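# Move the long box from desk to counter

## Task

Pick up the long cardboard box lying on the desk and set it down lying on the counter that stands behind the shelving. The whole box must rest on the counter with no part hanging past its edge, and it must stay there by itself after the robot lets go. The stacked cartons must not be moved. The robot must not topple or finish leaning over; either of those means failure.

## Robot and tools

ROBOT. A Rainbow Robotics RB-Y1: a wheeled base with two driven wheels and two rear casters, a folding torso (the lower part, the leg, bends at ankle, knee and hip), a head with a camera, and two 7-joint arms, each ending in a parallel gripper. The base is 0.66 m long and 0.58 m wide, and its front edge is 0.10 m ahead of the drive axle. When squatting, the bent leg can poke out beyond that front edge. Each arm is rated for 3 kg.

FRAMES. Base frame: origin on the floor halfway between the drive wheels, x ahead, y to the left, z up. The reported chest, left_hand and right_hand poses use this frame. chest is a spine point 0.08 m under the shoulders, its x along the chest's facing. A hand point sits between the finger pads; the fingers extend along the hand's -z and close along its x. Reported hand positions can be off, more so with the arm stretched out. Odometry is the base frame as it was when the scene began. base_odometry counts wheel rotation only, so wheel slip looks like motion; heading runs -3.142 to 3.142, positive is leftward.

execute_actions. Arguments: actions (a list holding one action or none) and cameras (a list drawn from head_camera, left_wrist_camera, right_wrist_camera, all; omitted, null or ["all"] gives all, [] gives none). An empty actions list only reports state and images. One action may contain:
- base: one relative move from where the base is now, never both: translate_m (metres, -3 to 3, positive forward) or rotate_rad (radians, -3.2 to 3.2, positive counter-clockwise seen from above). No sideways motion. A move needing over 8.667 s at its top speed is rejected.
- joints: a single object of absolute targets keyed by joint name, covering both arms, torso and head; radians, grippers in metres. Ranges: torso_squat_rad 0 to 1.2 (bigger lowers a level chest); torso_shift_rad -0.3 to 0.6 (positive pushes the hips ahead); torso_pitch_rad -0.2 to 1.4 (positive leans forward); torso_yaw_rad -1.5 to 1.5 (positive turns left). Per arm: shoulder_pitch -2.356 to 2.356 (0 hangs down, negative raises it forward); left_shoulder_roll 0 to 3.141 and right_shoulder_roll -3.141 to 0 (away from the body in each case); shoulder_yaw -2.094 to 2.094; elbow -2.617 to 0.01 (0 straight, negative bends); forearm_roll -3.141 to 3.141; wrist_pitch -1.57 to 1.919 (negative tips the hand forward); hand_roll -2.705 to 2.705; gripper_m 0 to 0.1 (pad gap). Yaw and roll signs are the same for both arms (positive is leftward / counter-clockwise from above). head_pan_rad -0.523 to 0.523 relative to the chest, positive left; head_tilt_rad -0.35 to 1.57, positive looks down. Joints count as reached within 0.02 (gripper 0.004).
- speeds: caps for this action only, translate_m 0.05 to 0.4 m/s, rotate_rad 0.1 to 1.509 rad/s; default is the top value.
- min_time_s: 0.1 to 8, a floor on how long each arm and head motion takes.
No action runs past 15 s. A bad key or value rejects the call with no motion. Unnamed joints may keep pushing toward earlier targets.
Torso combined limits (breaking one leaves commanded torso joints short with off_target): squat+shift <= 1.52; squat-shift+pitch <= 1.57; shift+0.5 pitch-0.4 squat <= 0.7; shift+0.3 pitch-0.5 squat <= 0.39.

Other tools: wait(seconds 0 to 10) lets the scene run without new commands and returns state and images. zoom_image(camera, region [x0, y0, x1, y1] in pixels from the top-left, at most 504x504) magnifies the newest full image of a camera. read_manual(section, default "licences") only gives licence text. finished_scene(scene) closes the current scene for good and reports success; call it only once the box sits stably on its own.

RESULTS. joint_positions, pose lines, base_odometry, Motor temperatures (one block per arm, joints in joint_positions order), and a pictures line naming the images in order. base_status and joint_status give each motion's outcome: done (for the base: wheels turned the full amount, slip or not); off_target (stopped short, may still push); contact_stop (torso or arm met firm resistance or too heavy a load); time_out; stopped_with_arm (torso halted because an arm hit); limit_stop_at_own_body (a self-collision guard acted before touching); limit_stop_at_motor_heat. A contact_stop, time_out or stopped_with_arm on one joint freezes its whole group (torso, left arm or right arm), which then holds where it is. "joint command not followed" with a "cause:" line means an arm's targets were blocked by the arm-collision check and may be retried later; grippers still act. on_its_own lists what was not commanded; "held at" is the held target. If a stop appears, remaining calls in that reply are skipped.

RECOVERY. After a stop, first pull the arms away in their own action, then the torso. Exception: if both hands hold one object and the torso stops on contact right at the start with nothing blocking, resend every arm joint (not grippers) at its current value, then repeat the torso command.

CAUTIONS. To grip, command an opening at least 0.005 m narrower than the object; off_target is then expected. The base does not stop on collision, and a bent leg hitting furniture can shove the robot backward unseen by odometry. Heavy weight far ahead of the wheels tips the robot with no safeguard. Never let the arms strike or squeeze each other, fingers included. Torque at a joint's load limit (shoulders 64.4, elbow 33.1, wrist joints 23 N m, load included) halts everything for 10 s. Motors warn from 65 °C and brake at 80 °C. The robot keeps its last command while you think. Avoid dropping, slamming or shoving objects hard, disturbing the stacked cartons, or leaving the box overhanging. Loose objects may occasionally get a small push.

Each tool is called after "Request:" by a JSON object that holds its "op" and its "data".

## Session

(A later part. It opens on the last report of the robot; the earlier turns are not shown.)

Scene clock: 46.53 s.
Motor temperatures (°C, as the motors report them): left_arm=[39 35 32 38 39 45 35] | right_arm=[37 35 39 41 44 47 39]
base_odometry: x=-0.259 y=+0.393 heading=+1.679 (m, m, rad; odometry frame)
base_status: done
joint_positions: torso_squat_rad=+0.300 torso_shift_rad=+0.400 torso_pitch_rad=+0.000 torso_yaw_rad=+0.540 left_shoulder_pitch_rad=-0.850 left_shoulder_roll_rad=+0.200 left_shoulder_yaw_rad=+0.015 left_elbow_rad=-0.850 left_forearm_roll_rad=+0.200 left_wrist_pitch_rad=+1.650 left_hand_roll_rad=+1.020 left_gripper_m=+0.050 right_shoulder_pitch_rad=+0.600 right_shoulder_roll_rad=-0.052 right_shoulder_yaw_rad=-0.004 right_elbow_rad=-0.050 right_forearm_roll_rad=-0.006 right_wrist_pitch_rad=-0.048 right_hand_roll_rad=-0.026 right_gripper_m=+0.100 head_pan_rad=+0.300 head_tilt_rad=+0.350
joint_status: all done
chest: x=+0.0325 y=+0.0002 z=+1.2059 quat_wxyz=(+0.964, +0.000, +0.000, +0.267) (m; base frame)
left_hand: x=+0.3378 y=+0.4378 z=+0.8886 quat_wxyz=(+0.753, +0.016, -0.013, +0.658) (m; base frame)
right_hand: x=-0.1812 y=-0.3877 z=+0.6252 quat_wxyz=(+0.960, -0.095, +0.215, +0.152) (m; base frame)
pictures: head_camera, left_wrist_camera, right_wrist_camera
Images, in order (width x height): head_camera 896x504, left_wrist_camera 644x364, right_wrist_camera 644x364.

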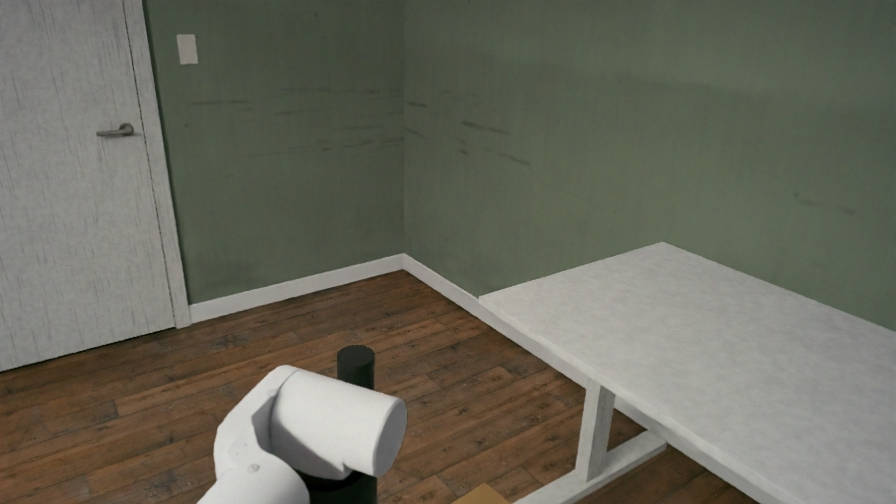

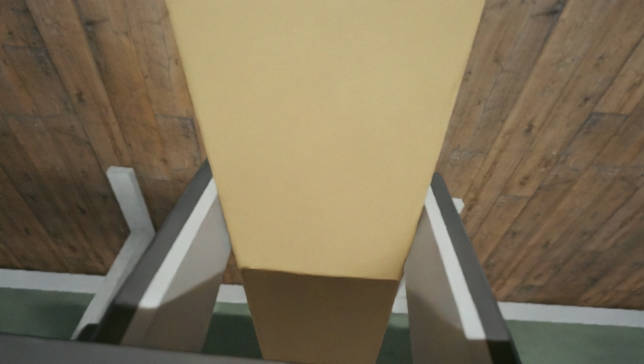

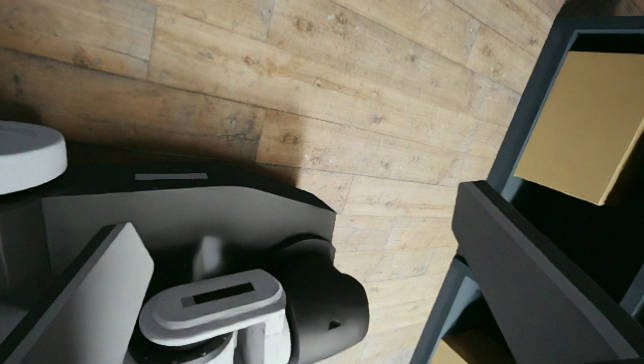

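Request:
{"op": "execute_actions", "data": {"actions": [{"base":{"rotate_rad":1.46},"speeds":{"rotate_rad":0.7},"joints":{"torso_yaw_rad":0.2,"left_hand_roll_rad":1.36,"head_tilt_rad":0.35,"head_pan_rad":0.3},"min_time_s":1.5}]}}

Scene clock: 50.47 s.
Motor temperatures (°C, as the motors report them): left_arm=[39 35 32 38 39 45 35] | right_arm=[37 35 39 41 44 47 39]
base_odometry: x=-0.259 y=+0.393 heading=+3.138 (m, m, rad; odometry frame)
base_status: done
joint_positions: torso_squat_rad=+0.300 torso_shift_rad=+0.400 torso_pitch_rad=+0.000 torso_yaw_rad=+0.200 left_shoulder_pitch_rad=-0.850 left_shoulder_roll_rad=+0.200 left_shoulder_yaw_rad=+0.015 left_elbow_rad=-0.850 left_forearm_roll_rad=+0.200 left_wrist_pitch_rad=+1.650 left_hand_roll_rad=+1.360 left_gripper_m=+0.050 right_shoulder_pitch_rad=+0.600 right_shoulder_roll_rad=-0.052 right_shoulder_yaw_rad=-0.004 right_elbow_rad=-0.050 right_forearm_roll_rad=-0.006 right_wrist_pitch_rad=-0.048 right_hand_roll_rad=-0.026 right_gripper_m=+0.100 head_pan_rad=+0.300 head_tilt_rad=+0.350
joint_status: all done
chest: x=+0.0325 y=+0.0002 z=+1.2059 quat_wxyz=(+0.995, +0.000, +0.000, +0.100) (m; base frame)
left_hand: x=+0.4663 y=+0.3108 z=+0.8886 quat_wxyz=(+0.753, +0.011, -0.018, +0.657) (m; base frame)
right_hand: x=-0.2984 y=-0.2943 z=+0.6253 quat_wxyz=(+0.972, -0.057, +0.228, -0.013) (m; base frame)
pictures: head_camera, left_wrist_camera, right_wrist_camera
Images, in order (width x height): head_camera 896x504, left_wrist_camera 644x364, right_wrist_camera 644x364.

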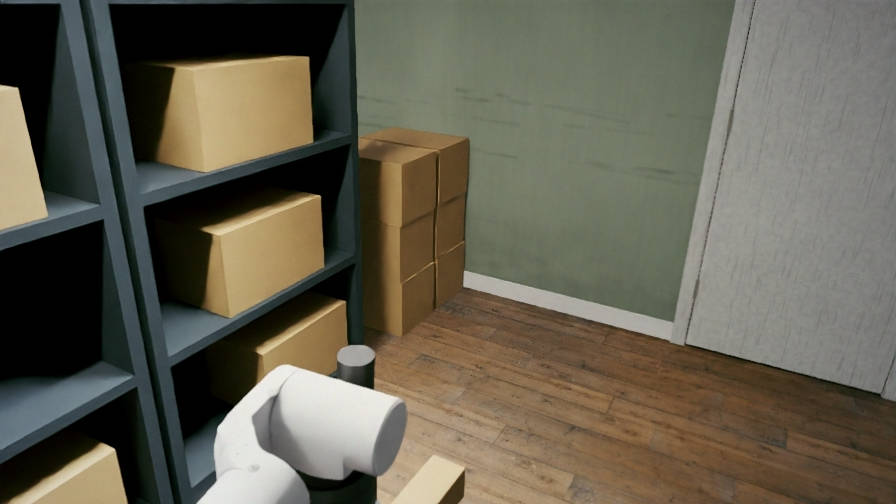

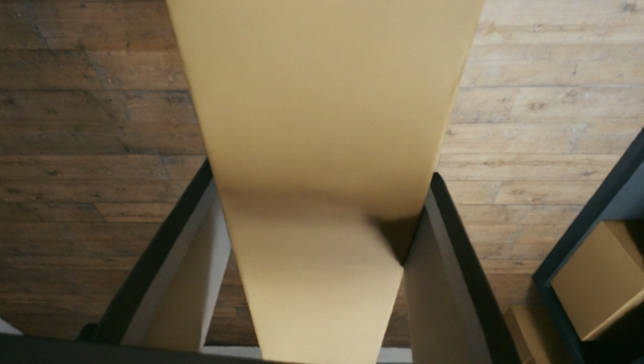

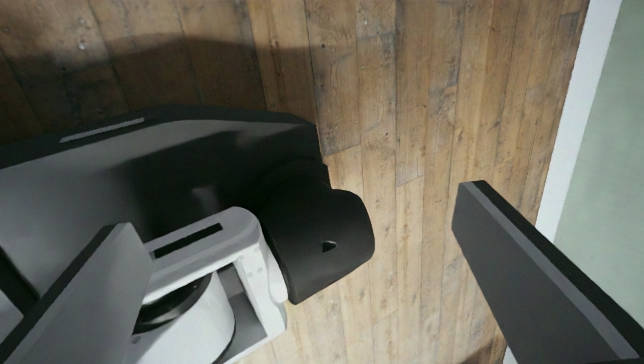

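Request:
{"op": "execute_actions", "data": {"actions": [{"base":{"rotate_rad":-3.138},"speeds":{"rotate_rad":0.9},"joints":{"head_pan_rad":-0.52,"head_tilt_rad":0.4,"torso_yaw_rad":0.1,"left_hand_roll_rad":1.46}}], "cameras": ["head_camera"]}}

Scene clock: 56.23 s.
Motor temperatures (°C, as the motors report them): left_arm=[40 35 32 38 39 45 35] | right_arm=[37 35 39 41 44 47 39]
base_odometry: x=-0.259 y=+0.393 heading=+0.001 (m, m, rad; odometry frame)
base_status: done
joint_positions: torso_squat_rad=+0.300 torso_shift_rad=+0.400 torso_pitch_rad=+0.000 torso_yaw_rad=+0.100 left_shoulder_pitch_rad=-0.850 left_shoulder_roll_rad=+0.200 left_shoulder_yaw_rad=+0.015 left_elbow_rad=-0.850 left_forearm_roll_rad=+0.200 left_wrist_pitch_rad=+1.650 left_hand_roll_rad=+1.460 left_gripper_m=+0.050 right_shoulder_pitch_rad=+0.600 right_shoulder_roll_rad=-0.052 right_shoulder_yaw_rad=-0.004 right_elbow_rad=-0.050 right_forearm_roll_rad=-0.006 right_wrist_pitch_rad=-0.048 right_hand_roll_rad=-0.026 right_gripper_m=+0.100 head_pan_rad=-0.520 head_tilt_rad=+0.400
joint_status: all done
chest: x=+0.0325 y=+0.0002 z=+1.2059 quat_wxyz=(+0.999, +0.000, +0.000, +0.050) (m; base frame)
left_hand: x=+0.4951 y=+0.2661 z=+0.8886 quat_wxyz=(+0.753, +0.009, -0.019, +0.657) (m; base frame)
right_hand: x=-0.3261 y=-0.2598 z=+0.6252 quat_wxyz=(+0.970, -0.045, +0.231, -0.062) (m; base frame)
pictures: head_camera
Images, in order (width x height): head_camera 896x504.

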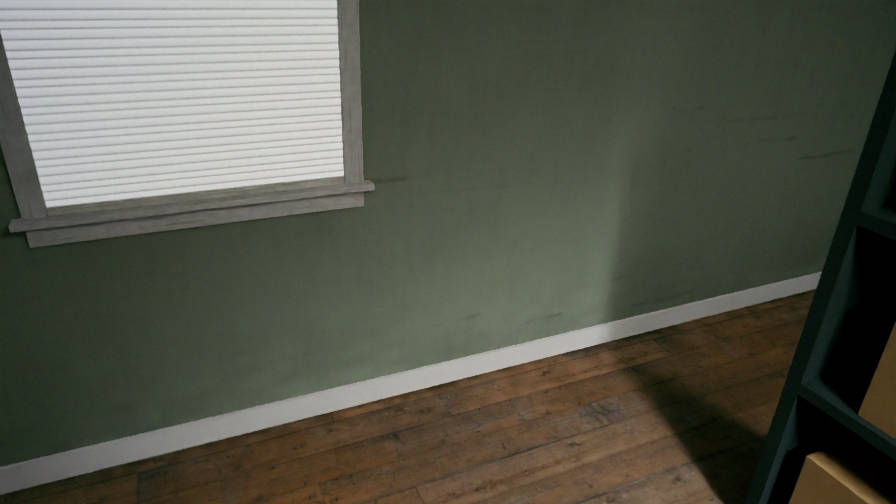

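Request:
{"op": "execute_actions", "data": {"actions": [{"base":{"rotate_rad":-0.8},"speeds":{"rotate_rad":0.6},"joints":{"torso_yaw_rad":-0.67,"head_pan_rad":0,"head_tilt_rad":0.5}}], "cameras": []}}

Request:
{"op": "execute_actions", "data": {"actions": [{"base":{"translate_m":1.45},"speeds":{"translate_m":0.3}}]}}

Scene clock: 59.47 s.
Motor temperatures (°C, as the motors report them): left_arm=[40 35 32 38 39 45 35] | right_arm=[37 35 39 41 44 47 39]
base_odometry: x=-0.259 y=+0.393 heading=-0.798 (m, m, rad; odometry frame)
base_status: done
joint_positions: torso_squat_rad=+0.300 torso_shift_rad=+0.400 torso_pitch_rad=+0.000 torso_yaw_rad=-0.670 left_shoulder_pitch_rad=-0.850 left_shoulder_roll_rad=+0.200 left_shoulder_yaw_rad=+0.015 left_elbow_rad=-0.850 left_forearm_roll_rad=+0.200 left_wrist_pitch_rad=+1.650 left_hand_roll_rad=+1.460 left_gripper_m=+0.050 right_shoulder_pitch_rad=+0.600 right_shoulder_roll_rad=-0.052 right_shoulder_yaw_rad=-0.004 right_elbow_rad=-0.050 right_forearm_roll_rad=-0.006 right_wrist_pitch_rad=-0.048 right_hand_roll_rad=-0.026 right_gripper_m=+0.100 head_pan_rad=+0.000 head_tilt_rad=+0.500
joint_status: all done
chest: x=+0.0325 y=+0.0002 z=+1.2059 quat_wxyz=(+0.944, +0.000, +0.000, -0.329) (m; base frame)
left_hand: x=+0.5497 y=-0.1312 z=+0.8886 quat_wxyz=(+0.945, +0.001, -0.021, +0.326) (m; base frame)
right_hand: x=-0.4059 y=+0.0630 z=+0.6253 quat_wxyz=(+0.876, +0.044, +0.231, -0.422) (m; base frame)
pictures: none
No camera images: the call's "cameras" was empty. Leave "cameras" out to get every camera's image.

Scene clock: 65.60 s.
Motor temperatures (°C, as the motors report them): left_arm=[40 35 32 38 39 45 35] | right_arm=[37 35 39 41 44 47 39]
base_odometry: x=+0.753 y=-0.646 heading=-0.798 (m, m, rad; odometry frame)
base_status: done
joint_positions: torso_squat_rad=+0.300 torso_shift_rad=+0.400 torso_pitch_rad=+0.000 torso_yaw_rad=-0.670 left_shoulder_pitch_rad=-0.850 left_shoulder_roll_rad=+0.200 left_shoulder_yaw_rad=+0.015 left_elbow_rad=-0.850 left_forearm_roll_rad=+0.200 left_wrist_pitch_rad=+1.650 left_hand_roll_rad=+1.460 left_gripper_m=+0.050 right_shoulder_pitch_rad=+0.600 right_shoulder_roll_rad=-0.052 right_shoulder_yaw_rad=-0.004 right_elbow_rad=-0.050 right_forearm_roll_rad=-0.006 right_wrist_pitch_rad=-0.048 right_hand_roll_rad=-0.026 right_gripper_m=+0.100 head_pan_rad=+0.000 head_tilt_rad=+0.500
joint_status: not commanded
chest: x=+0.0325 y=+0.0002 z=+1.2059 quat_wxyz=(+0.944, +0.000, +0.000, -0.329) (m; base frame)
left_hand: x=+0.5497 y=-0.1311 z=+0.8886 quat_wxyz=(+0.945, +0.001, -0.021, +0.326) (m; base frame)
right_hand: x=-0.4059 y=+0.0630 z=+0.6253 quat_wxyz=(+0.876, +0.044, +0.231, -0.422) (m; base frame)
pictures: head_camera, left_wrist_camera, right_wrist_camera
Images, in order (width x height): head_camera 896x504, left_wrist_camera 644x364, right_wrist_camera 644x364.

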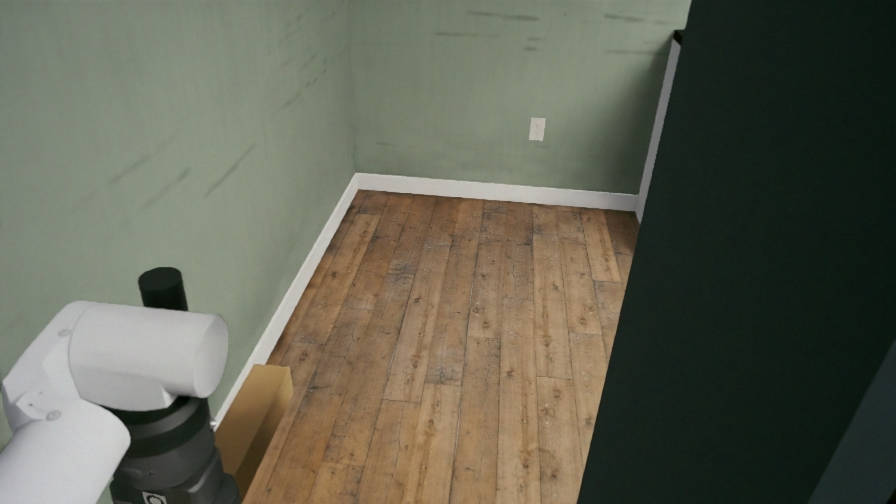

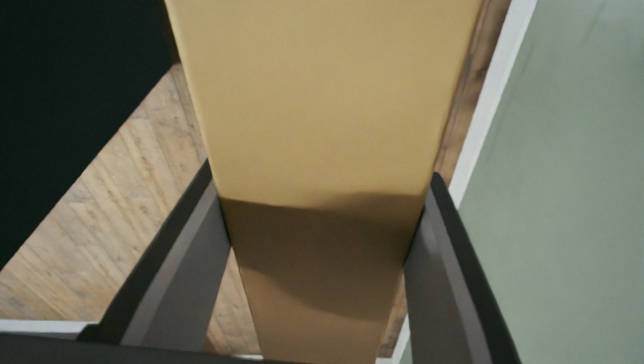

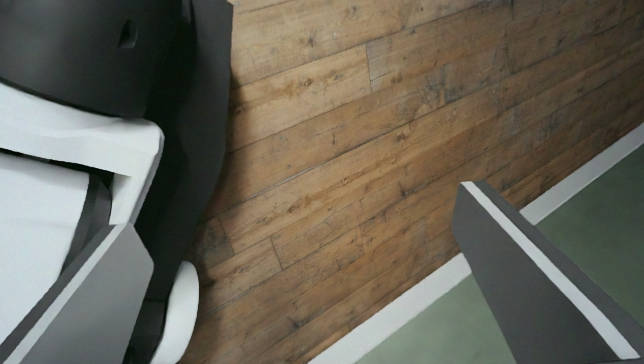

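Request:
{"op": "execute_actions", "data": {"actions": [{"base":{"rotate_rad":-0.77},"speeds":{"rotate_rad":0.5},"joints":{"torso_yaw_rad":0.0,"left_hand_roll_rad":1.52,"head_tilt_rad":0.6}}]}}

Scene clock: 68.60 s.
Motor temperatures (°C, as the motors report them): left_arm=[40 35 32 38 39 45 35] | right_arm=[37 35 39 41 44 47 39]
base_odometry: x=+0.753 y=-0.646 heading=-1.568 (m, m, rad; odometry frame)
base_status: done
joint_positions: torso_squat_rad=+0.300 torso_shift_rad=+0.400 torso_pitch_rad=+0.000 torso_yaw_rad=+0.000 left_shoulder_pitch_rad=-0.850 left_shoulder_roll_rad=+0.200 left_shoulder_yaw_rad=+0.015 left_elbow_rad=-0.850 left_forearm_roll_rad=+0.200 left_wrist_pitch_rad=+1.650 left_hand_roll_rad=+1.520 left_gripper_m=+0.050 right_shoulder_pitch_rad=+0.600 right_shoulder_roll_rad=-0.052 right_shoulder_yaw_rad=-0.004 right_elbow_rad=-0.050 right_forearm_roll_rad=-0.006 right_wrist_pitch_rad=-0.048 right_hand_roll_rad=-0.026 right_gripper_m=+0.100 head_pan_rad=+0.000 head_tilt_rad=+0.600
joint_status: all done
chest: x=+0.0325 y=+0.0002 z=+1.2059 quat_wxyz=(+1.000, +0.000, +0.000, +0.000) (m; base frame)
left_hand: x=+0.5193 y=+0.2186 z=+0.8885 quat_wxyz=(+0.766, +0.007, -0.020, +0.642) (m; base frame)
right_hand: x=-0.3502 y=-0.2227 z=+0.6253 quat_wxyz=(+0.966, -0.034, +0.233, -0.110) (m; base frame)
pictures: head_camera, left_wrist_camera, right_wrist_camera
Images, in order (width x height): head_camera 896x504, left_wrist_camera 644x364, right_wrist_camera 644x364.

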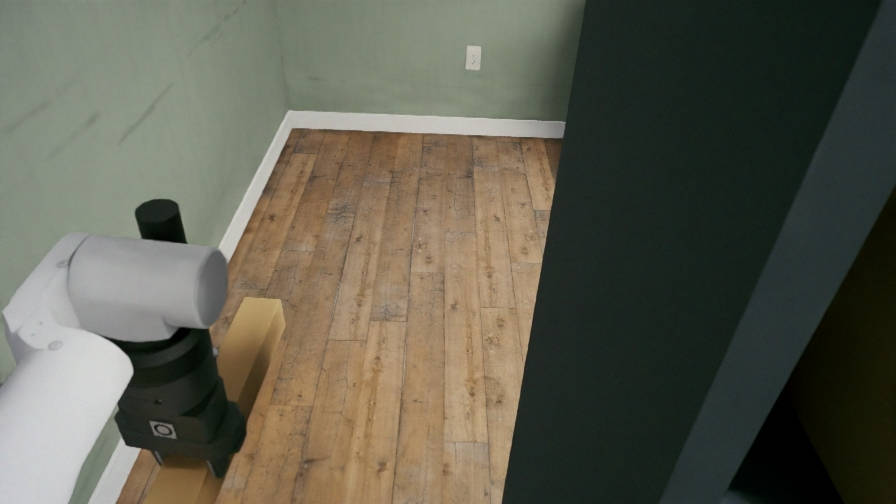

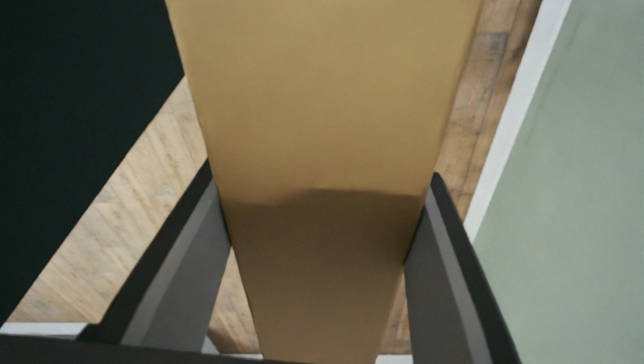

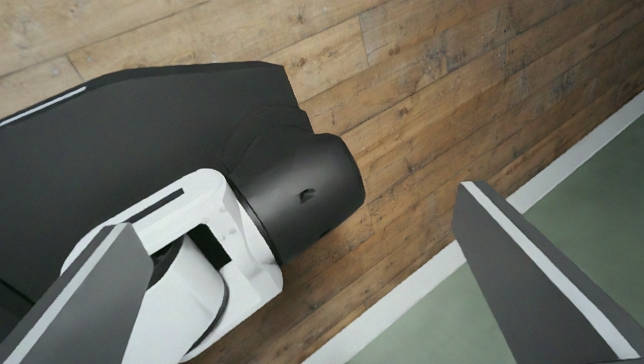

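Request:
{"op": "execute_actions", "data": {"actions": [{"base":{"translate_m":-0.55},"speeds":{"translate_m":0.3}}], "cameras": []}}

Request:
{"op": "execute_actions", "data": {"actions": [{"base":{"rotate_rad":0.4},"speeds":{"rotate_rad":0.5},"joints":{"torso_yaw_rad":-0.4}}], "cameras": []}}

Request:
{"op": "execute_actions", "data": {"actions": [{"base":{"translate_m":0.52},"speeds":{"translate_m":0.25}}], "cameras": []}}

Request:
{"op": "execute_actions", "data": {"actions": [{"base":{"rotate_rad":-0.4},"speeds":{"rotate_rad":0.5},"joints":{"torso_yaw_rad":-0.1,"head_tilt_rad":0.9,"head_pan_rad":0.1}}]}}

Scene clock: 72.10 s.
Motor temperatures (°C, as the motors report them): left_arm=[40 35 32 38 39 45 35] | right_arm=[37 35 39 41 44 47 39]
base_odometry: x=+0.751 y=-0.096 heading=-1.568 (m, m, rad; odometry frame)
base_status: done
joint_positions: torso_squat_rad=+0.300 torso_shift_rad=+0.400 torso_pitch_rad=+0.000 torso_yaw_rad=+0.000 left_shoulder_pitch_rad=-0.850 left_shoulder_roll_rad=+0.200 left_shoulder_yaw_rad=+0.015 left_elbow_rad=-0.850 left_forearm_roll_rad=+0.200 left_wrist_pitch_rad=+1.650 left_hand_roll_rad=+1.520 left_gripper_m=+0.050 right_shoulder_pitch_rad=+0.600 right_shoulder_roll_rad=-0.052 right_shoulder_yaw_rad=-0.004 right_elbow_rad=-0.050 right_forearm_roll_rad=-0.006 right_wrist_pitch_rad=-0.048 right_hand_roll_rad=-0.026 right_gripper_m=+0.100 head_pan_rad=+0.000 head_tilt_rad=+0.600
joint_status: not commanded
chest: x=+0.0324 y=+0.0002 z=+1.2059 quat_wxyz=(+1.000, +0.000, +0.000, +0.000) (m; base frame)
left_hand: x=+0.5193 y=+0.2186 z=+0.8886 quat_wxyz=(+0.766, +0.007, -0.020, +0.642) (m; base frame)
right_hand: x=-0.3502 y=-0.2227 z=+0.6252 quat_wxyz=(+0.966, -0.034, +0.233, -0.110) (m; base frame)
pictures: none
No camera images: the call's "cameras" was empty. Leave "cameras" out to get every camera's image.

Scene clock: 74.23 s.
Motor temperatures (°C, as the motors report them): left_arm=[40 35 32 38 39 45 35] | right_arm=[37 35 39 41 44 47 39]
base_odometry: x=+0.751 y=-0.096 heading=-1.169 (m, m, rad; odometry frame)
base_status: done
joint_positions: torso_squat_rad=+0.300 torso_shift_rad=+0.400 torso_pitch_rad=+0.000 torso_yaw_rad=-0.400 left_shoulder_pitch_rad=-0.850 left_shoulder_roll_rad=+0.200 left_shoulder_yaw_rad=+0.015 left_elbow_rad=-0.850 left_forearm_roll_rad=+0.200 left_wrist_pitch_rad=+1.650 left_hand_roll_rad=+1.520 left_gripper_m=+0.050 right_shoulder_pitch_rad=+0.600 right_shoulder_roll_rad=-0.052 right_shoulder_yaw_rad=-0.004 right_elbow_rad=-0.050 right_forearm_roll_rad=-0.006 right_wrist_pitch_rad=-0.048 right_hand_roll_rad=-0.026 right_gripper_m=+0.100 head_pan_rad=+0.000 head_tilt_rad=+0.600
joint_status: all done
chest: x=+0.0324 y=+0.0002 z=+1.2059 quat_wxyz=(+0.980, +0.000, +0.000, -0.199) (m; base frame)
left_hand: x=+0.5659 y=+0.0116 z=+0.8886 quat_wxyz=(+0.879, +0.003, -0.021, +0.477) (m; base frame)
right_hand: x=-0.4068 y=-0.0561 z=+0.6253 quat_wxyz=(+0.925, +0.013, +0.235, -0.300) (m; base frame)
pictures: none
No camera images: the call's "cameras" was empty. Leave "cameras" out to get every camera's image.

Scene clock: 77.27 s.
Motor temperatures (°C, as the motors report them): left_arm=[40 35 32 38 39 45 35] | right_arm=[37 35 39 41 44 47 39]
base_odometry: x=+0.955 y=-0.574 heading=-1.169 (m, m, rad; odometry frame)
base_status: done
joint_positions: torso_squat_rad=+0.300 torso_shift_rad=+0.400 torso_pitch_rad=+0.000 torso_yaw_rad=-0.400 left_shoulder_pitch_rad=-0.850 left_shoulder_roll_rad=+0.200 left_shoulder_yaw_rad=+0.015 left_elbow_rad=-0.850 left_forearm_roll_rad=+0.200 left_wrist_pitch_rad=+1.650 left_hand_roll_rad=+1.520 left_gripper_m=+0.050 right_shoulder_pitch_rad=+0.600 right_shoulder_roll_rad=-0.052 right_shoulder_yaw_rad=-0.004 right_elbow_rad=-0.050 right_forearm_roll_rad=-0.006 right_wrist_pitch_rad=-0.048 right_hand_roll_rad=-0.026 right_gripper_m=+0.100 head_pan_rad=+0.000 head_tilt_rad=+0.600
joint_status: not commanded
chest: x=+0.0325 y=+0.0002 z=+1.2059 quat_wxyz=(+0.980, +0.000, +0.000, -0.199) (m; base frame)
left_hand: x=+0.5659 y=+0.0116 z=+0.8885 quat_wxyz=(+0.879, +0.003, -0.021, +0.477) (m; base frame)
right_hand: x=-0.4068 y=-0.0561 z=+0.6253 quat_wxyz=(+0.925, +0.013, +0.235, -0.300) (m; base frame)
pictures: none
No camera images: the call's "cameras" was empty. Leave "cameras" out to get every camera's image.

Scene clock: 79.40 s.
Motor temperatures (°C, as the motors report them): left_arm=[40 35 32 38 39 45 35] | right_arm=[37 35 39 41 44 47 39]
base_odometry: x=+0.955 y=-0.574 heading=-1.568 (m, m, rad; odometry frame)
base_status: done
joint_positions: torso_squat_rad=+0.300 torso_shift_rad=+0.400 torso_pitch_rad=+0.000 torso_yaw_rad=-0.100 left_shoulder_pitch_rad=-0.850 left_shoulder_roll_rad=+0.200 left_shoulder_yaw_rad=+0.015 left_elbow_rad=-0.850 left_forearm_roll_rad=+0.200 left_wrist_pitch_rad=+1.650 left_hand_roll_rad=+1.520 left_gripper_m=+0.050 right_shoulder_pitch_rad=+0.600 right_shoulder_roll_rad=-0.052 right_shoulder_yaw_rad=-0.004 right_elbow_rad=-0.050 right_forearm_roll_rad=-0.006 right_wrist_pitch_rad=-0.048 right_hand_roll_rad=-0.026 right_gripper_m=+0.100 head_pan_rad=+0.100 head_tilt_rad=+0.900
joint_status: all done
chest: x=+0.0325 y=+0.0002 z=+1.2059 quat_wxyz=(+0.999, +0.000, +0.000, -0.050) (m; base frame)
left_hand: x=+0.5387 y=+0.1689 z=+0.8885 quat_wxyz=(+0.797, +0.006, -0.020, +0.603) (m; base frame)
right_hand: x=-0.3705 y=-0.1835 z=+0.6253 quat_wxyz=(+0.959, -0.022, +0.234, -0.158) (m; base frame)
pictures: head_camera, left_wrist_camera, right_wrist_camera
Images, in order (width x height): head_camera 896x504, left_wrist_camera 644x364, right_wrist_camera 644x364.

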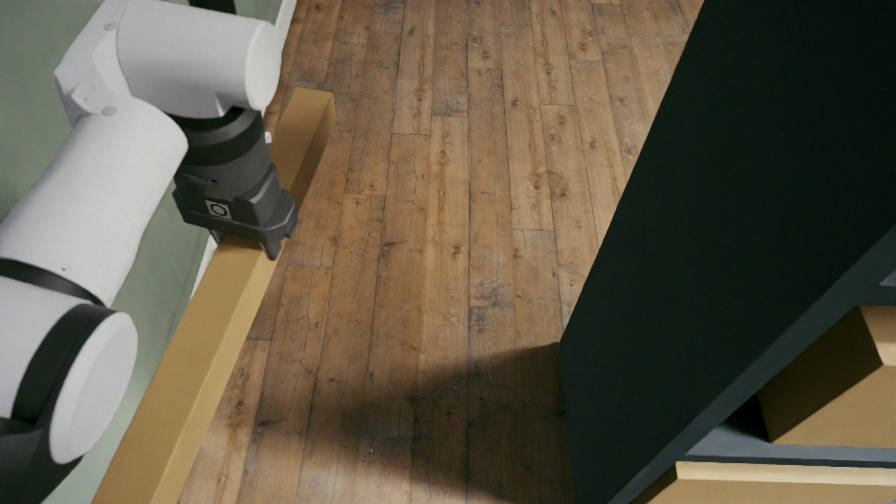

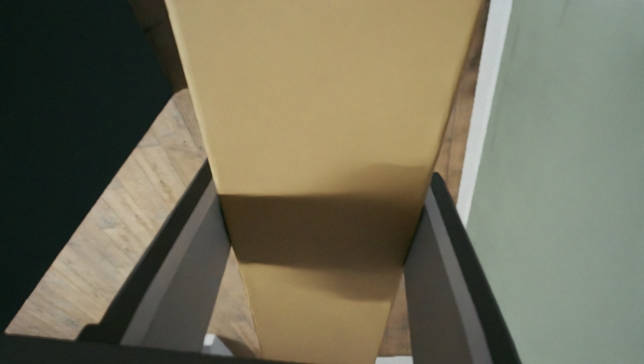

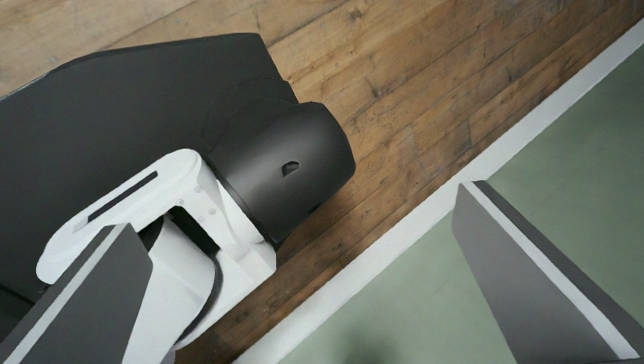

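Request:
{"op": "execute_actions", "data": {"actions": [{"base":{"translate_m":0.6},"speeds":{"translate_m":0.25},"joints":{"head_pan_rad":0.0,"head_tilt_rad":0.6}}]}}

Scene clock: 83.07 s.
Motor temperatures (°C, as the motors report them): left_arm=[40 35 32 38 39 45 35] | right_arm=[37 35 39 41 44 47 39]
base_odometry: x=+0.956 y=-1.174 heading=-1.568 (m, m, rad; odometry frame)
base_status: done
joint_positions: torso_squat_rad=+0.300 torso_shift_rad=+0.400 torso_pitch_rad=+0.000 torso_yaw_rad=-0.100 left_shoulder_pitch_rad=-0.850 left_shoulder_roll_rad=+0.200 left_shoulder_yaw_rad=+0.015 left_elbow_rad=-0.850 left_forearm_roll_rad=+0.200 left_wrist_pitch_rad=+1.650 left_hand_roll_rad=+1.520 left_gripper_m=+0.050 right_shoulder_pitch_rad=+0.600 right_shoulder_roll_rad=-0.052 right_shoulder_yaw_rad=-0.004 right_elbow_rad=-0.050 right_forearm_roll_rad=-0.006 right_wrist_pitch_rad=-0.048 right_hand_roll_rad=-0.026 right_gripper_m=+0.100 head_pan_rad=+0.000 head_tilt_rad=+0.600
joint_status: all done
chest: x=+0.0325 y=+0.0002 z=+1.2059 quat_wxyz=(+0.999, +0.000, +0.000, -0.050) (m; base frame)
left_hand: x=+0.5387 y=+0.1689 z=+0.8885 quat_wxyz=(+0.797, +0.006, -0.020, +0.603) (m; base frame)
right_hand: x=-0.3705 y=-0.1835 z=+0.6253 quat_wxyz=(+0.959, -0.022, +0.234, -0.158) (m; base frame)
pictures: head_camera, left_wrist_camera, right_wrist_camera
Images, in order (width x height): head_camera 896x504, left_wrist_camera 644x364, right_wrist_camera 644x364.

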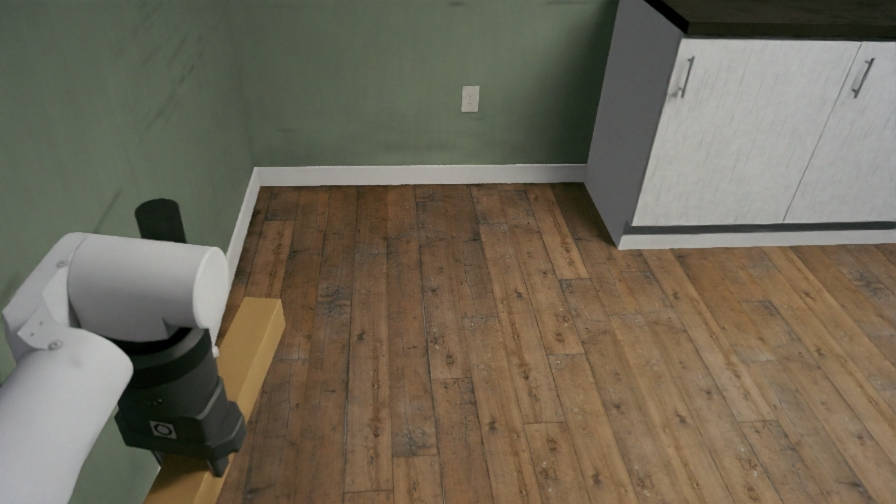

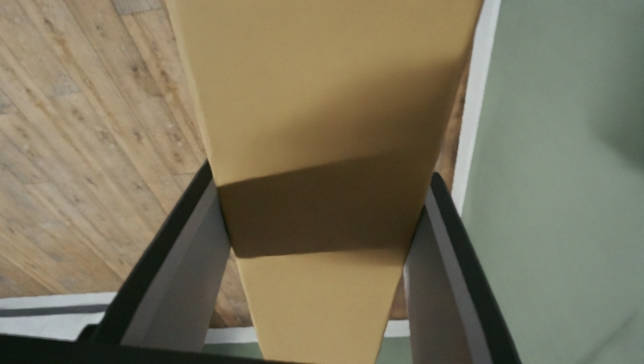

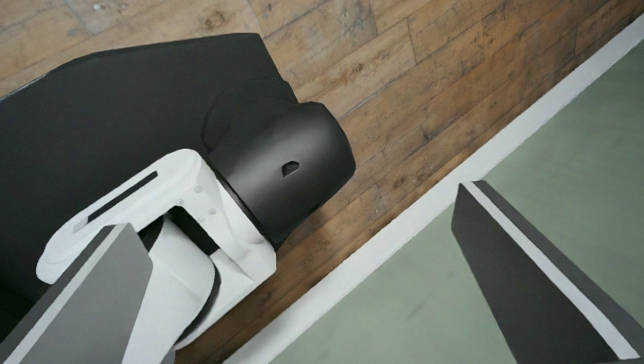

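Request:
{"op": "execute_actions", "data": {"actions": [{"base":{"translate_m":0.4},"speeds":{"translate_m":0.25},"joints":{"head_pan_rad":-0.52,"head_tilt_rad":0.8}}]}}

Scene clock: 85.80 s.
Motor temperatures (°C, as the motors report them): left_arm=[40 35 32 38 39 45 35] | right_arm=[37 35 39 41 44 47 39]
base_odometry: x=+0.957 y=-1.574 heading=-1.568 (m, m, rad; odometry frame)
base_status: done
joint_positions: torso_squat_rad=+0.300 torso_shift_rad=+0.400 torso_pitch_rad=+0.000 torso_yaw_rad=-0.100 left_shoulder_pitch_rad=-0.850 left_shoulder_roll_rad=+0.200 left_shoulder_yaw_rad=+0.015 left_elbow_rad=-0.850 left_forearm_roll_rad=+0.200 left_wrist_pitch_rad=+1.650 left_hand_roll_rad=+1.520 left_gripper_m=+0.050 right_shoulder_pitch_rad=+0.600 right_shoulder_roll_rad=-0.052 right_shoulder_yaw_rad=-0.004 right_elbow_rad=-0.050 right_forearm_roll_rad=-0.006 right_wrist_pitch_rad=-0.048 right_hand_roll_rad=-0.026 right_gripper_m=+0.100 head_pan_rad=-0.520 head_tilt_rad=+0.800
joint_status: all done
chest: x=+0.0325 y=+0.0002 z=+1.2059 quat_wxyz=(+0.999, +0.000, +0.000, -0.050) (m; base frame)
left_hand: x=+0.5387 y=+0.1689 z=+0.8885 quat_wxyz=(+0.797, +0.006, -0.020, +0.603) (m; base frame)
right_hand: x=-0.3705 y=-0.1835 z=+0.6253 quat_wxyz=(+0.959, -0.022, +0.234, -0.158) (m; base frame)
pictures: head_camera, left_wrist_camera, right_wrist_camera
Images, in order (width x height): head_camera 896x504, left_wrist_camera 644x364, right_wrist_camera 644x364.

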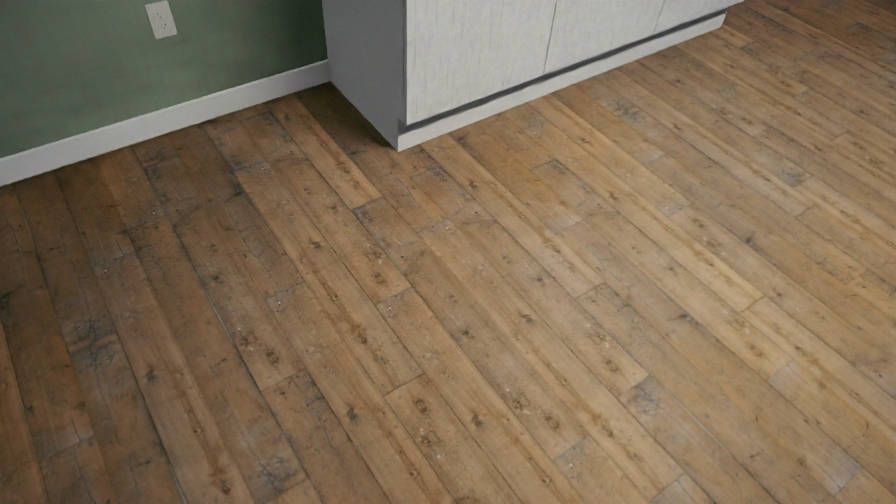

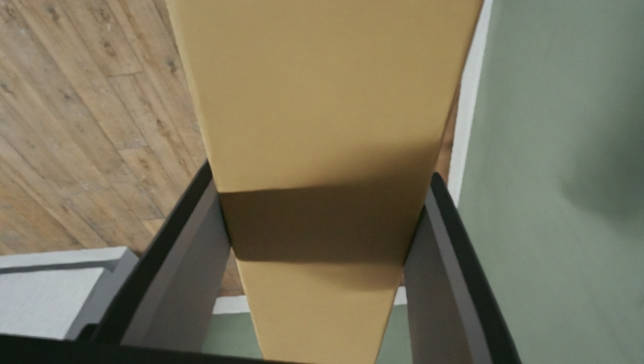

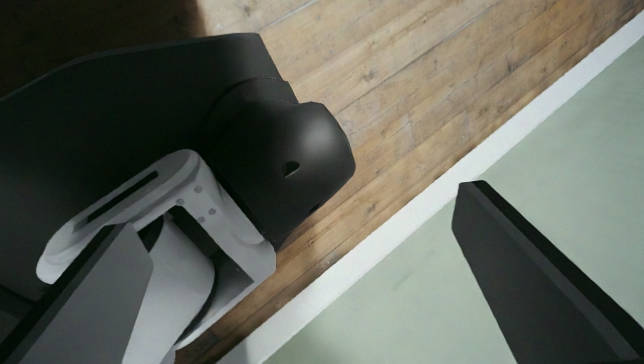

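Request:
{"op": "execute_actions", "data": {"actions": [{"base":{"translate_m":0.3},"speeds":{"translate_m":0.25},"joints":{"head_pan_rad":0.52,"head_tilt_rad":1.25}}], "cameras": ["head_camera","right_wrist_camera"]}}

Scene clock: 88.10 s.
Motor temperatures (°C, as the motors report them): left_arm=[40 35 32 38 39 45 35] | right_arm=[37 35 39 41 44 47 39]
base_odometry: x=+0.958 y=-1.874 heading=-1.568 (m, m, rad; odometry frame)
base_status: done
joint_positions: torso_squat_rad=+0.300 torso_shift_rad=+0.400 torso_pitch_rad=+0.000 torso_yaw_rad=-0.100 left_shoulder_pitch_rad=-0.850 left_shoulder_roll_rad=+0.200 left_shoulder_yaw_rad=+0.015 left_elbow_rad=-0.850 left_forearm_roll_rad=+0.200 left_wrist_pitch_rad=+1.650 left_hand_roll_rad=+1.520 left_gripper_m=+0.050 right_shoulder_pitch_rad=+0.600 right_shoulder_roll_rad=-0.052 right_shoulder_yaw_rad=-0.004 right_elbow_rad=-0.050 right_forearm_roll_rad=-0.006 right_wrist_pitch_rad=-0.048 right_hand_roll_rad=-0.026 right_gripper_m=+0.100 head_pan_rad=+0.520 head_tilt_rad=+1.250
joint_status: all done
chest: x=+0.0325 y=+0.0002 z=+1.2059 quat_wxyz=(+0.999, +0.000, +0.000, -0.050) (m; base frame)
left_hand: x=+0.5387 y=+0.1689 z=+0.8885 quat_wxyz=(+0.797, +0.006, -0.020, +0.603) (m; base frame)
right_hand: x=-0.3705 y=-0.1835 z=+0.6253 quat_wxyz=(+0.959, -0.022, +0.234, -0.158) (m; base frame)
pictures: head_camera, right_wrist_camera
Images, in order (width x height): head_camera 896x504, right_wrist_camera 644x364.

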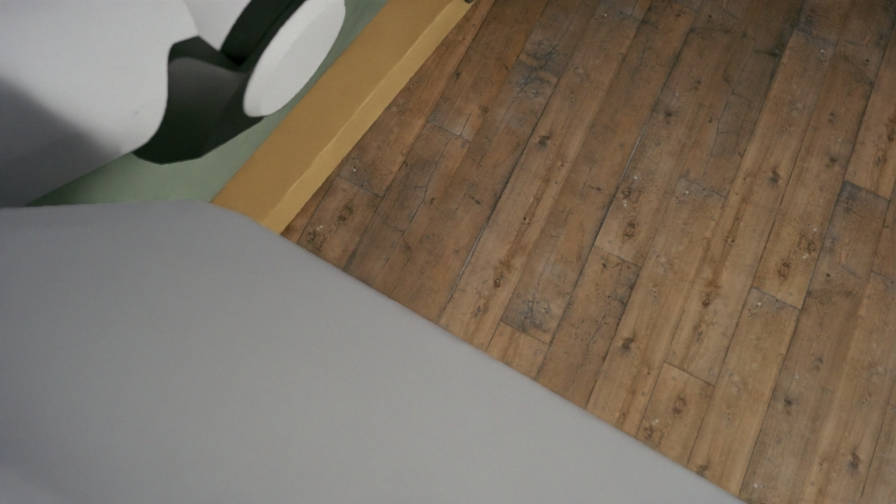

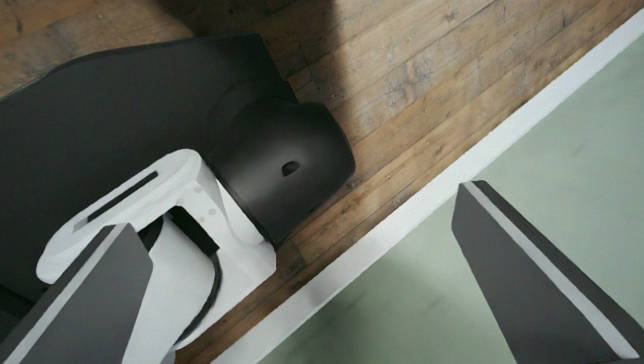

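Request:
{"op": "execute_actions", "data": {"actions": [{"base":{"translate_m":0.3},"speeds":{"translate_m":0.25},"joints":{"head_pan_rad":-0.52,"head_tilt_rad":0.8}}], "cameras": []}}

Request:
{"op": "execute_actions", "data": {"actions": [{"base":{"rotate_rad":-0.3},"speeds":{"rotate_rad":0.4}}]}}

Scene clock: 90.37 s.
Motor temperatures (°C, as the motors report them): left_arm=[40 35 32 38 39 45 35] | right_arm=[37 35 39 41 44 47 39]
base_odometry: x=+0.959 y=-2.174 heading=-1.568 (m, m, rad; odometry frame)
base_status: done
joint_positions: torso_squat_rad=+0.300 torso_shift_rad=+0.400 torso_pitch_rad=+0.000 torso_yaw_rad=-0.100 left_shoulder_pitch_rad=-0.850 left_shoulder_roll_rad=+0.200 left_shoulder_yaw_rad=+0.015 left_elbow_rad=-0.850 left_forearm_roll_rad=+0.200 left_wrist_pitch_rad=+1.650 left_hand_roll_rad=+1.520 left_gripper_m=+0.050 right_shoulder_pitch_rad=+0.600 right_shoulder_roll_rad=-0.052 right_shoulder_yaw_rad=-0.004 right_elbow_rad=-0.050 right_forearm_roll_rad=-0.006 right_wrist_pitch_rad=-0.048 right_hand_roll_rad=-0.026 right_gripper_m=+0.100 head_pan_rad=-0.520 head_tilt_rad=+0.800
joint_status: all done
chest: x=+0.0325 y=+0.0002 z=+1.2059 quat_wxyz=(+0.999, +0.000, +0.000, -0.050) (m; base frame)
left_hand: x=+0.5387 y=+0.1689 z=+0.8885 quat_wxyz=(+0.797, +0.006, -0.020, +0.603) (m; base frame)
right_hand: x=-0.3705 y=-0.1835 z=+0.6253 quat_wxyz=(+0.959, -0.022, +0.234, -0.158) (m; base frame)
pictures: none
No camera images: the call's "cameras" was empty. Leave "cameras" out to get every camera's image.

Scene clock: 92.27 s.
Motor temperatures (°C, as the motors report them): left_arm=[40 35 32 38 39 45 35] | right_arm=[37 35 39 41 44 47 39]
base_odometry: x=+0.959 y=-2.174 heading=-1.868 (m, m, rad; odometry frame)
base_status: done
joint_positions: torso_squat_rad=+0.300 torso_shift_rad=+0.400 torso_pitch_rad=+0.000 torso_yaw_rad=-0.100 left_shoulder_pitch_rad=-0.850 left_shoulder_roll_rad=+0.200 left_shoulder_yaw_rad=+0.015 left_elbow_rad=-0.850 left_forearm_roll_rad=+0.200 left_wrist_pitch_rad=+1.650 left_hand_roll_rad=+1.520 left_gripper_m=+0.050 right_shoulder_pitch_rad=+0.600 right_shoulder_roll_rad=-0.052 right_shoulder_yaw_rad=-0.004 right_elbow_rad=-0.050 right_forearm_roll_rad=-0.006 right_wrist_pitch_rad=-0.048 right_hand_roll_rad=-0.026 right_gripper_m=+0.100 head_pan_rad=-0.520 head_tilt_rad=+0.800
joint_status: not commanded
chest: x=+0.0325 y=+0.0002 z=+1.2059 quat_wxyz=(+0.999, +0.000, +0.000, -0.050) (m; base frame)
left_hand: x=+0.5387 y=+0.1689 z=+0.8885 quat_wxyz=(+0.797, +0.006, -0.020, +0.603) (m; base frame)
right_hand: x=-0.3705 y=-0.1835 z=+0.6253 quat_wxyz=(+0.959, -0.022, +0.234, -0.158) (m; base frame)
pictures: head_camera, left_wrist_camera, right_wrist_camera
Images, in order (width x height): head_camera 896x504, left_wrist_camera 644x364, right_wrist_camera 644x364.

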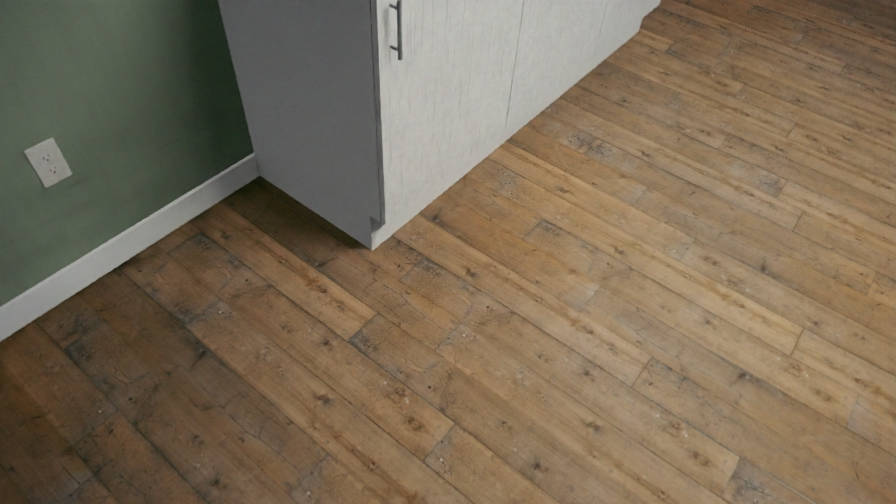

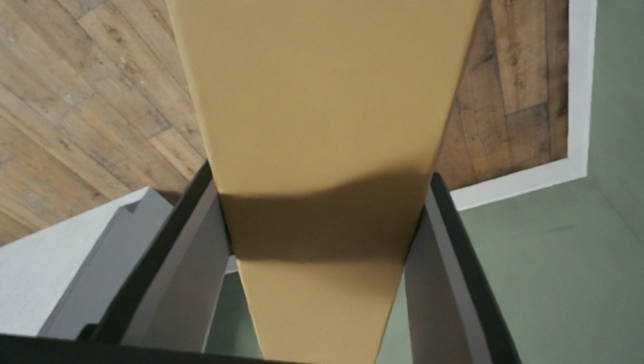

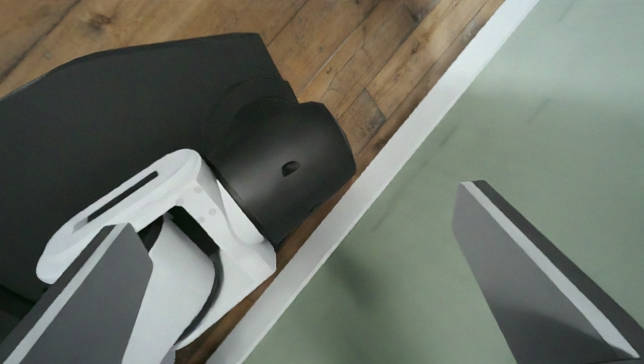

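Request:
{"op": "execute_actions", "data": {"actions": [{"base":{"translate_m":0.3},"speeds":{"translate_m":0.2},"joints":{"torso_squat_rad":0.05,"torso_shift_rad":0.35,"torso_yaw_rad":0,"left_shoulder_pitch_rad":-1.5,"left_elbow_rad":-0.4,"left_wrist_pitch_rad":1.9,"head_pan_rad":-0.52,"head_tilt_rad":0.5},"min_time_s":2}], "cameras": []}}

Request:
{"op": "execute_actions", "data": {"actions": [{"base":{"rotate_rad":-0.45},"speeds":{"rotate_rad":0.4}}]}}

Scene clock: 94.87 s.
Motor temperatures (°C, as the motors report them): left_arm=[40 35 32 38 39 45 35] | right_arm=[37 35 39 41 44 47 39]
base_odometry: x=+0.871 y=-2.461 heading=-1.868 (m, m, rad; odometry frame)
base_status: done
joint_positions: torso_squat_rad=+0.050 torso_shift_rad=+0.350 torso_pitch_rad=+0.000 torso_yaw_rad=+0.000 left_shoulder_pitch_rad=-1.500 left_shoulder_roll_rad=+0.200 left_shoulder_yaw_rad=+0.015 left_elbow_rad=-0.400 left_forearm_roll_rad=+0.200 left_wrist_pitch_rad=+1.900 left_hand_roll_rad=+1.520 left_gripper_m=+0.050 right_shoulder_pitch_rad=+0.600 right_shoulder_roll_rad=-0.052 right_shoulder_yaw_rad=-0.004 right_elbow_rad=-0.050 right_forearm_roll_rad=-0.006 right_wrist_pitch_rad=-0.048 right_hand_roll_rad=-0.026 right_gripper_m=+0.100 head_pan_rad=-0.520 head_tilt_rad=+0.500
joint_status: all done
chest: x=+0.0118 y=+0.0002 z=+1.2467 quat_wxyz=(+1.000, +0.000, +0.000, +0.000) (m; base frame)
left_hand: x=+0.5276 y=+0.1578 z=+1.1336 quat_wxyz=(+0.790, +0.066, -0.027, +0.609) (m; base frame)
right_hand: x=-0.3709 y=-0.2227 z=+0.6661 quat_wxyz=(+0.966, -0.034, +0.233, -0.110) (m; base frame)
pictures: none
No camera images: the call's "cameras" was empty. Leave "cameras" out to get every camera's image.

Scene clock: 97.13 s.
Motor temperatures (°C, as the motors report them): left_arm=[40 35 32 38 39 45 35] | right_arm=[37 35 39 41 44 47 39]
base_odometry: x=+0.871 y=-2.461 heading=-2.317 (m, m, rad; odometry frame)
base_status: done
joint_positions: torso_squat_rad=+0.050 torso_shift_rad=+0.350 torso_pitch_rad=+0.000 torso_yaw_rad=+0.000 left_shoulder_pitch_rad=-1.500 left_shoulder_roll_rad=+0.200 left_shoulder_yaw_rad=+0.015 left_elbow_rad=-0.400 left_forearm_roll_rad=+0.200 left_wrist_pitch_rad=+1.900 left_hand_roll_rad=+1.520 left_gripper_m=+0.050 right_shoulder_pitch_rad=+0.600 right_shoulder_roll_rad=-0.052 right_shoulder_yaw_rad=-0.004 right_elbow_rad=-0.050 right_forearm_roll_rad=-0.006 right_wrist_pitch_rad=-0.048 right_hand_roll_rad=-0.026 right_gripper_m=+0.100 head_pan_rad=-0.520 head_tilt_rad=+0.500
joint_status: not commanded
chest: x=+0.0118 y=+0.0002 z=+1.2467 quat_wxyz=(+1.000, +0.000, +0.000, +0.000) (m; base frame)
left_hand: x=+0.5276 y=+0.1578 z=+1.1336 quat_wxyz=(+0.790, +0.066, -0.027, +0.609) (m; base frame)
right_hand: x=-0.3709 y=-0.2227 z=+0.6661 quat_wxyz=(+0.966, -0.034, +0.233, -0.110) (m; base frame)
pictures: head_camera, left_wrist_camera, right_wrist_camera
Images, in order (width x height): head_camera 896x504, left_wrist_camera 644x364, right_wrist_camera 644x364.

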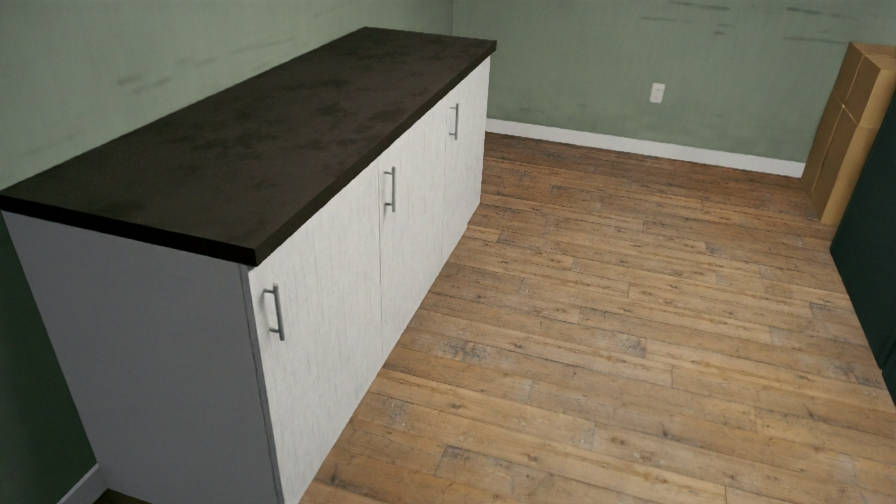

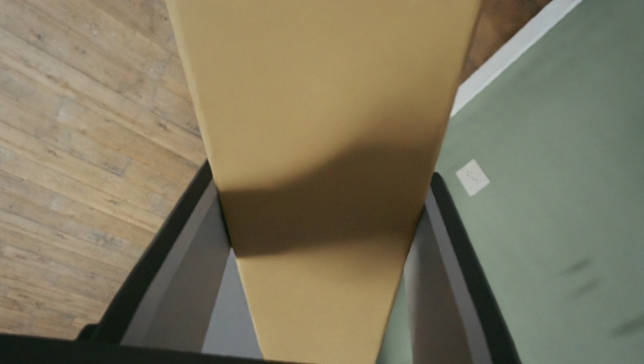

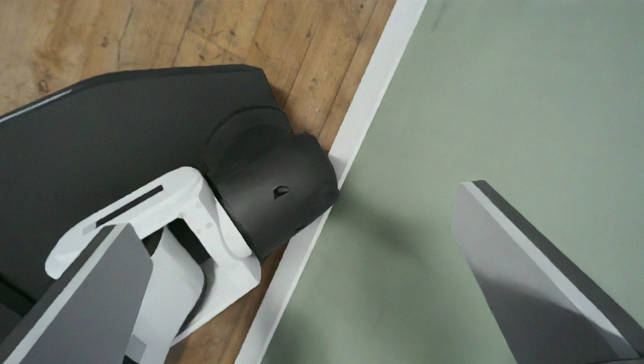

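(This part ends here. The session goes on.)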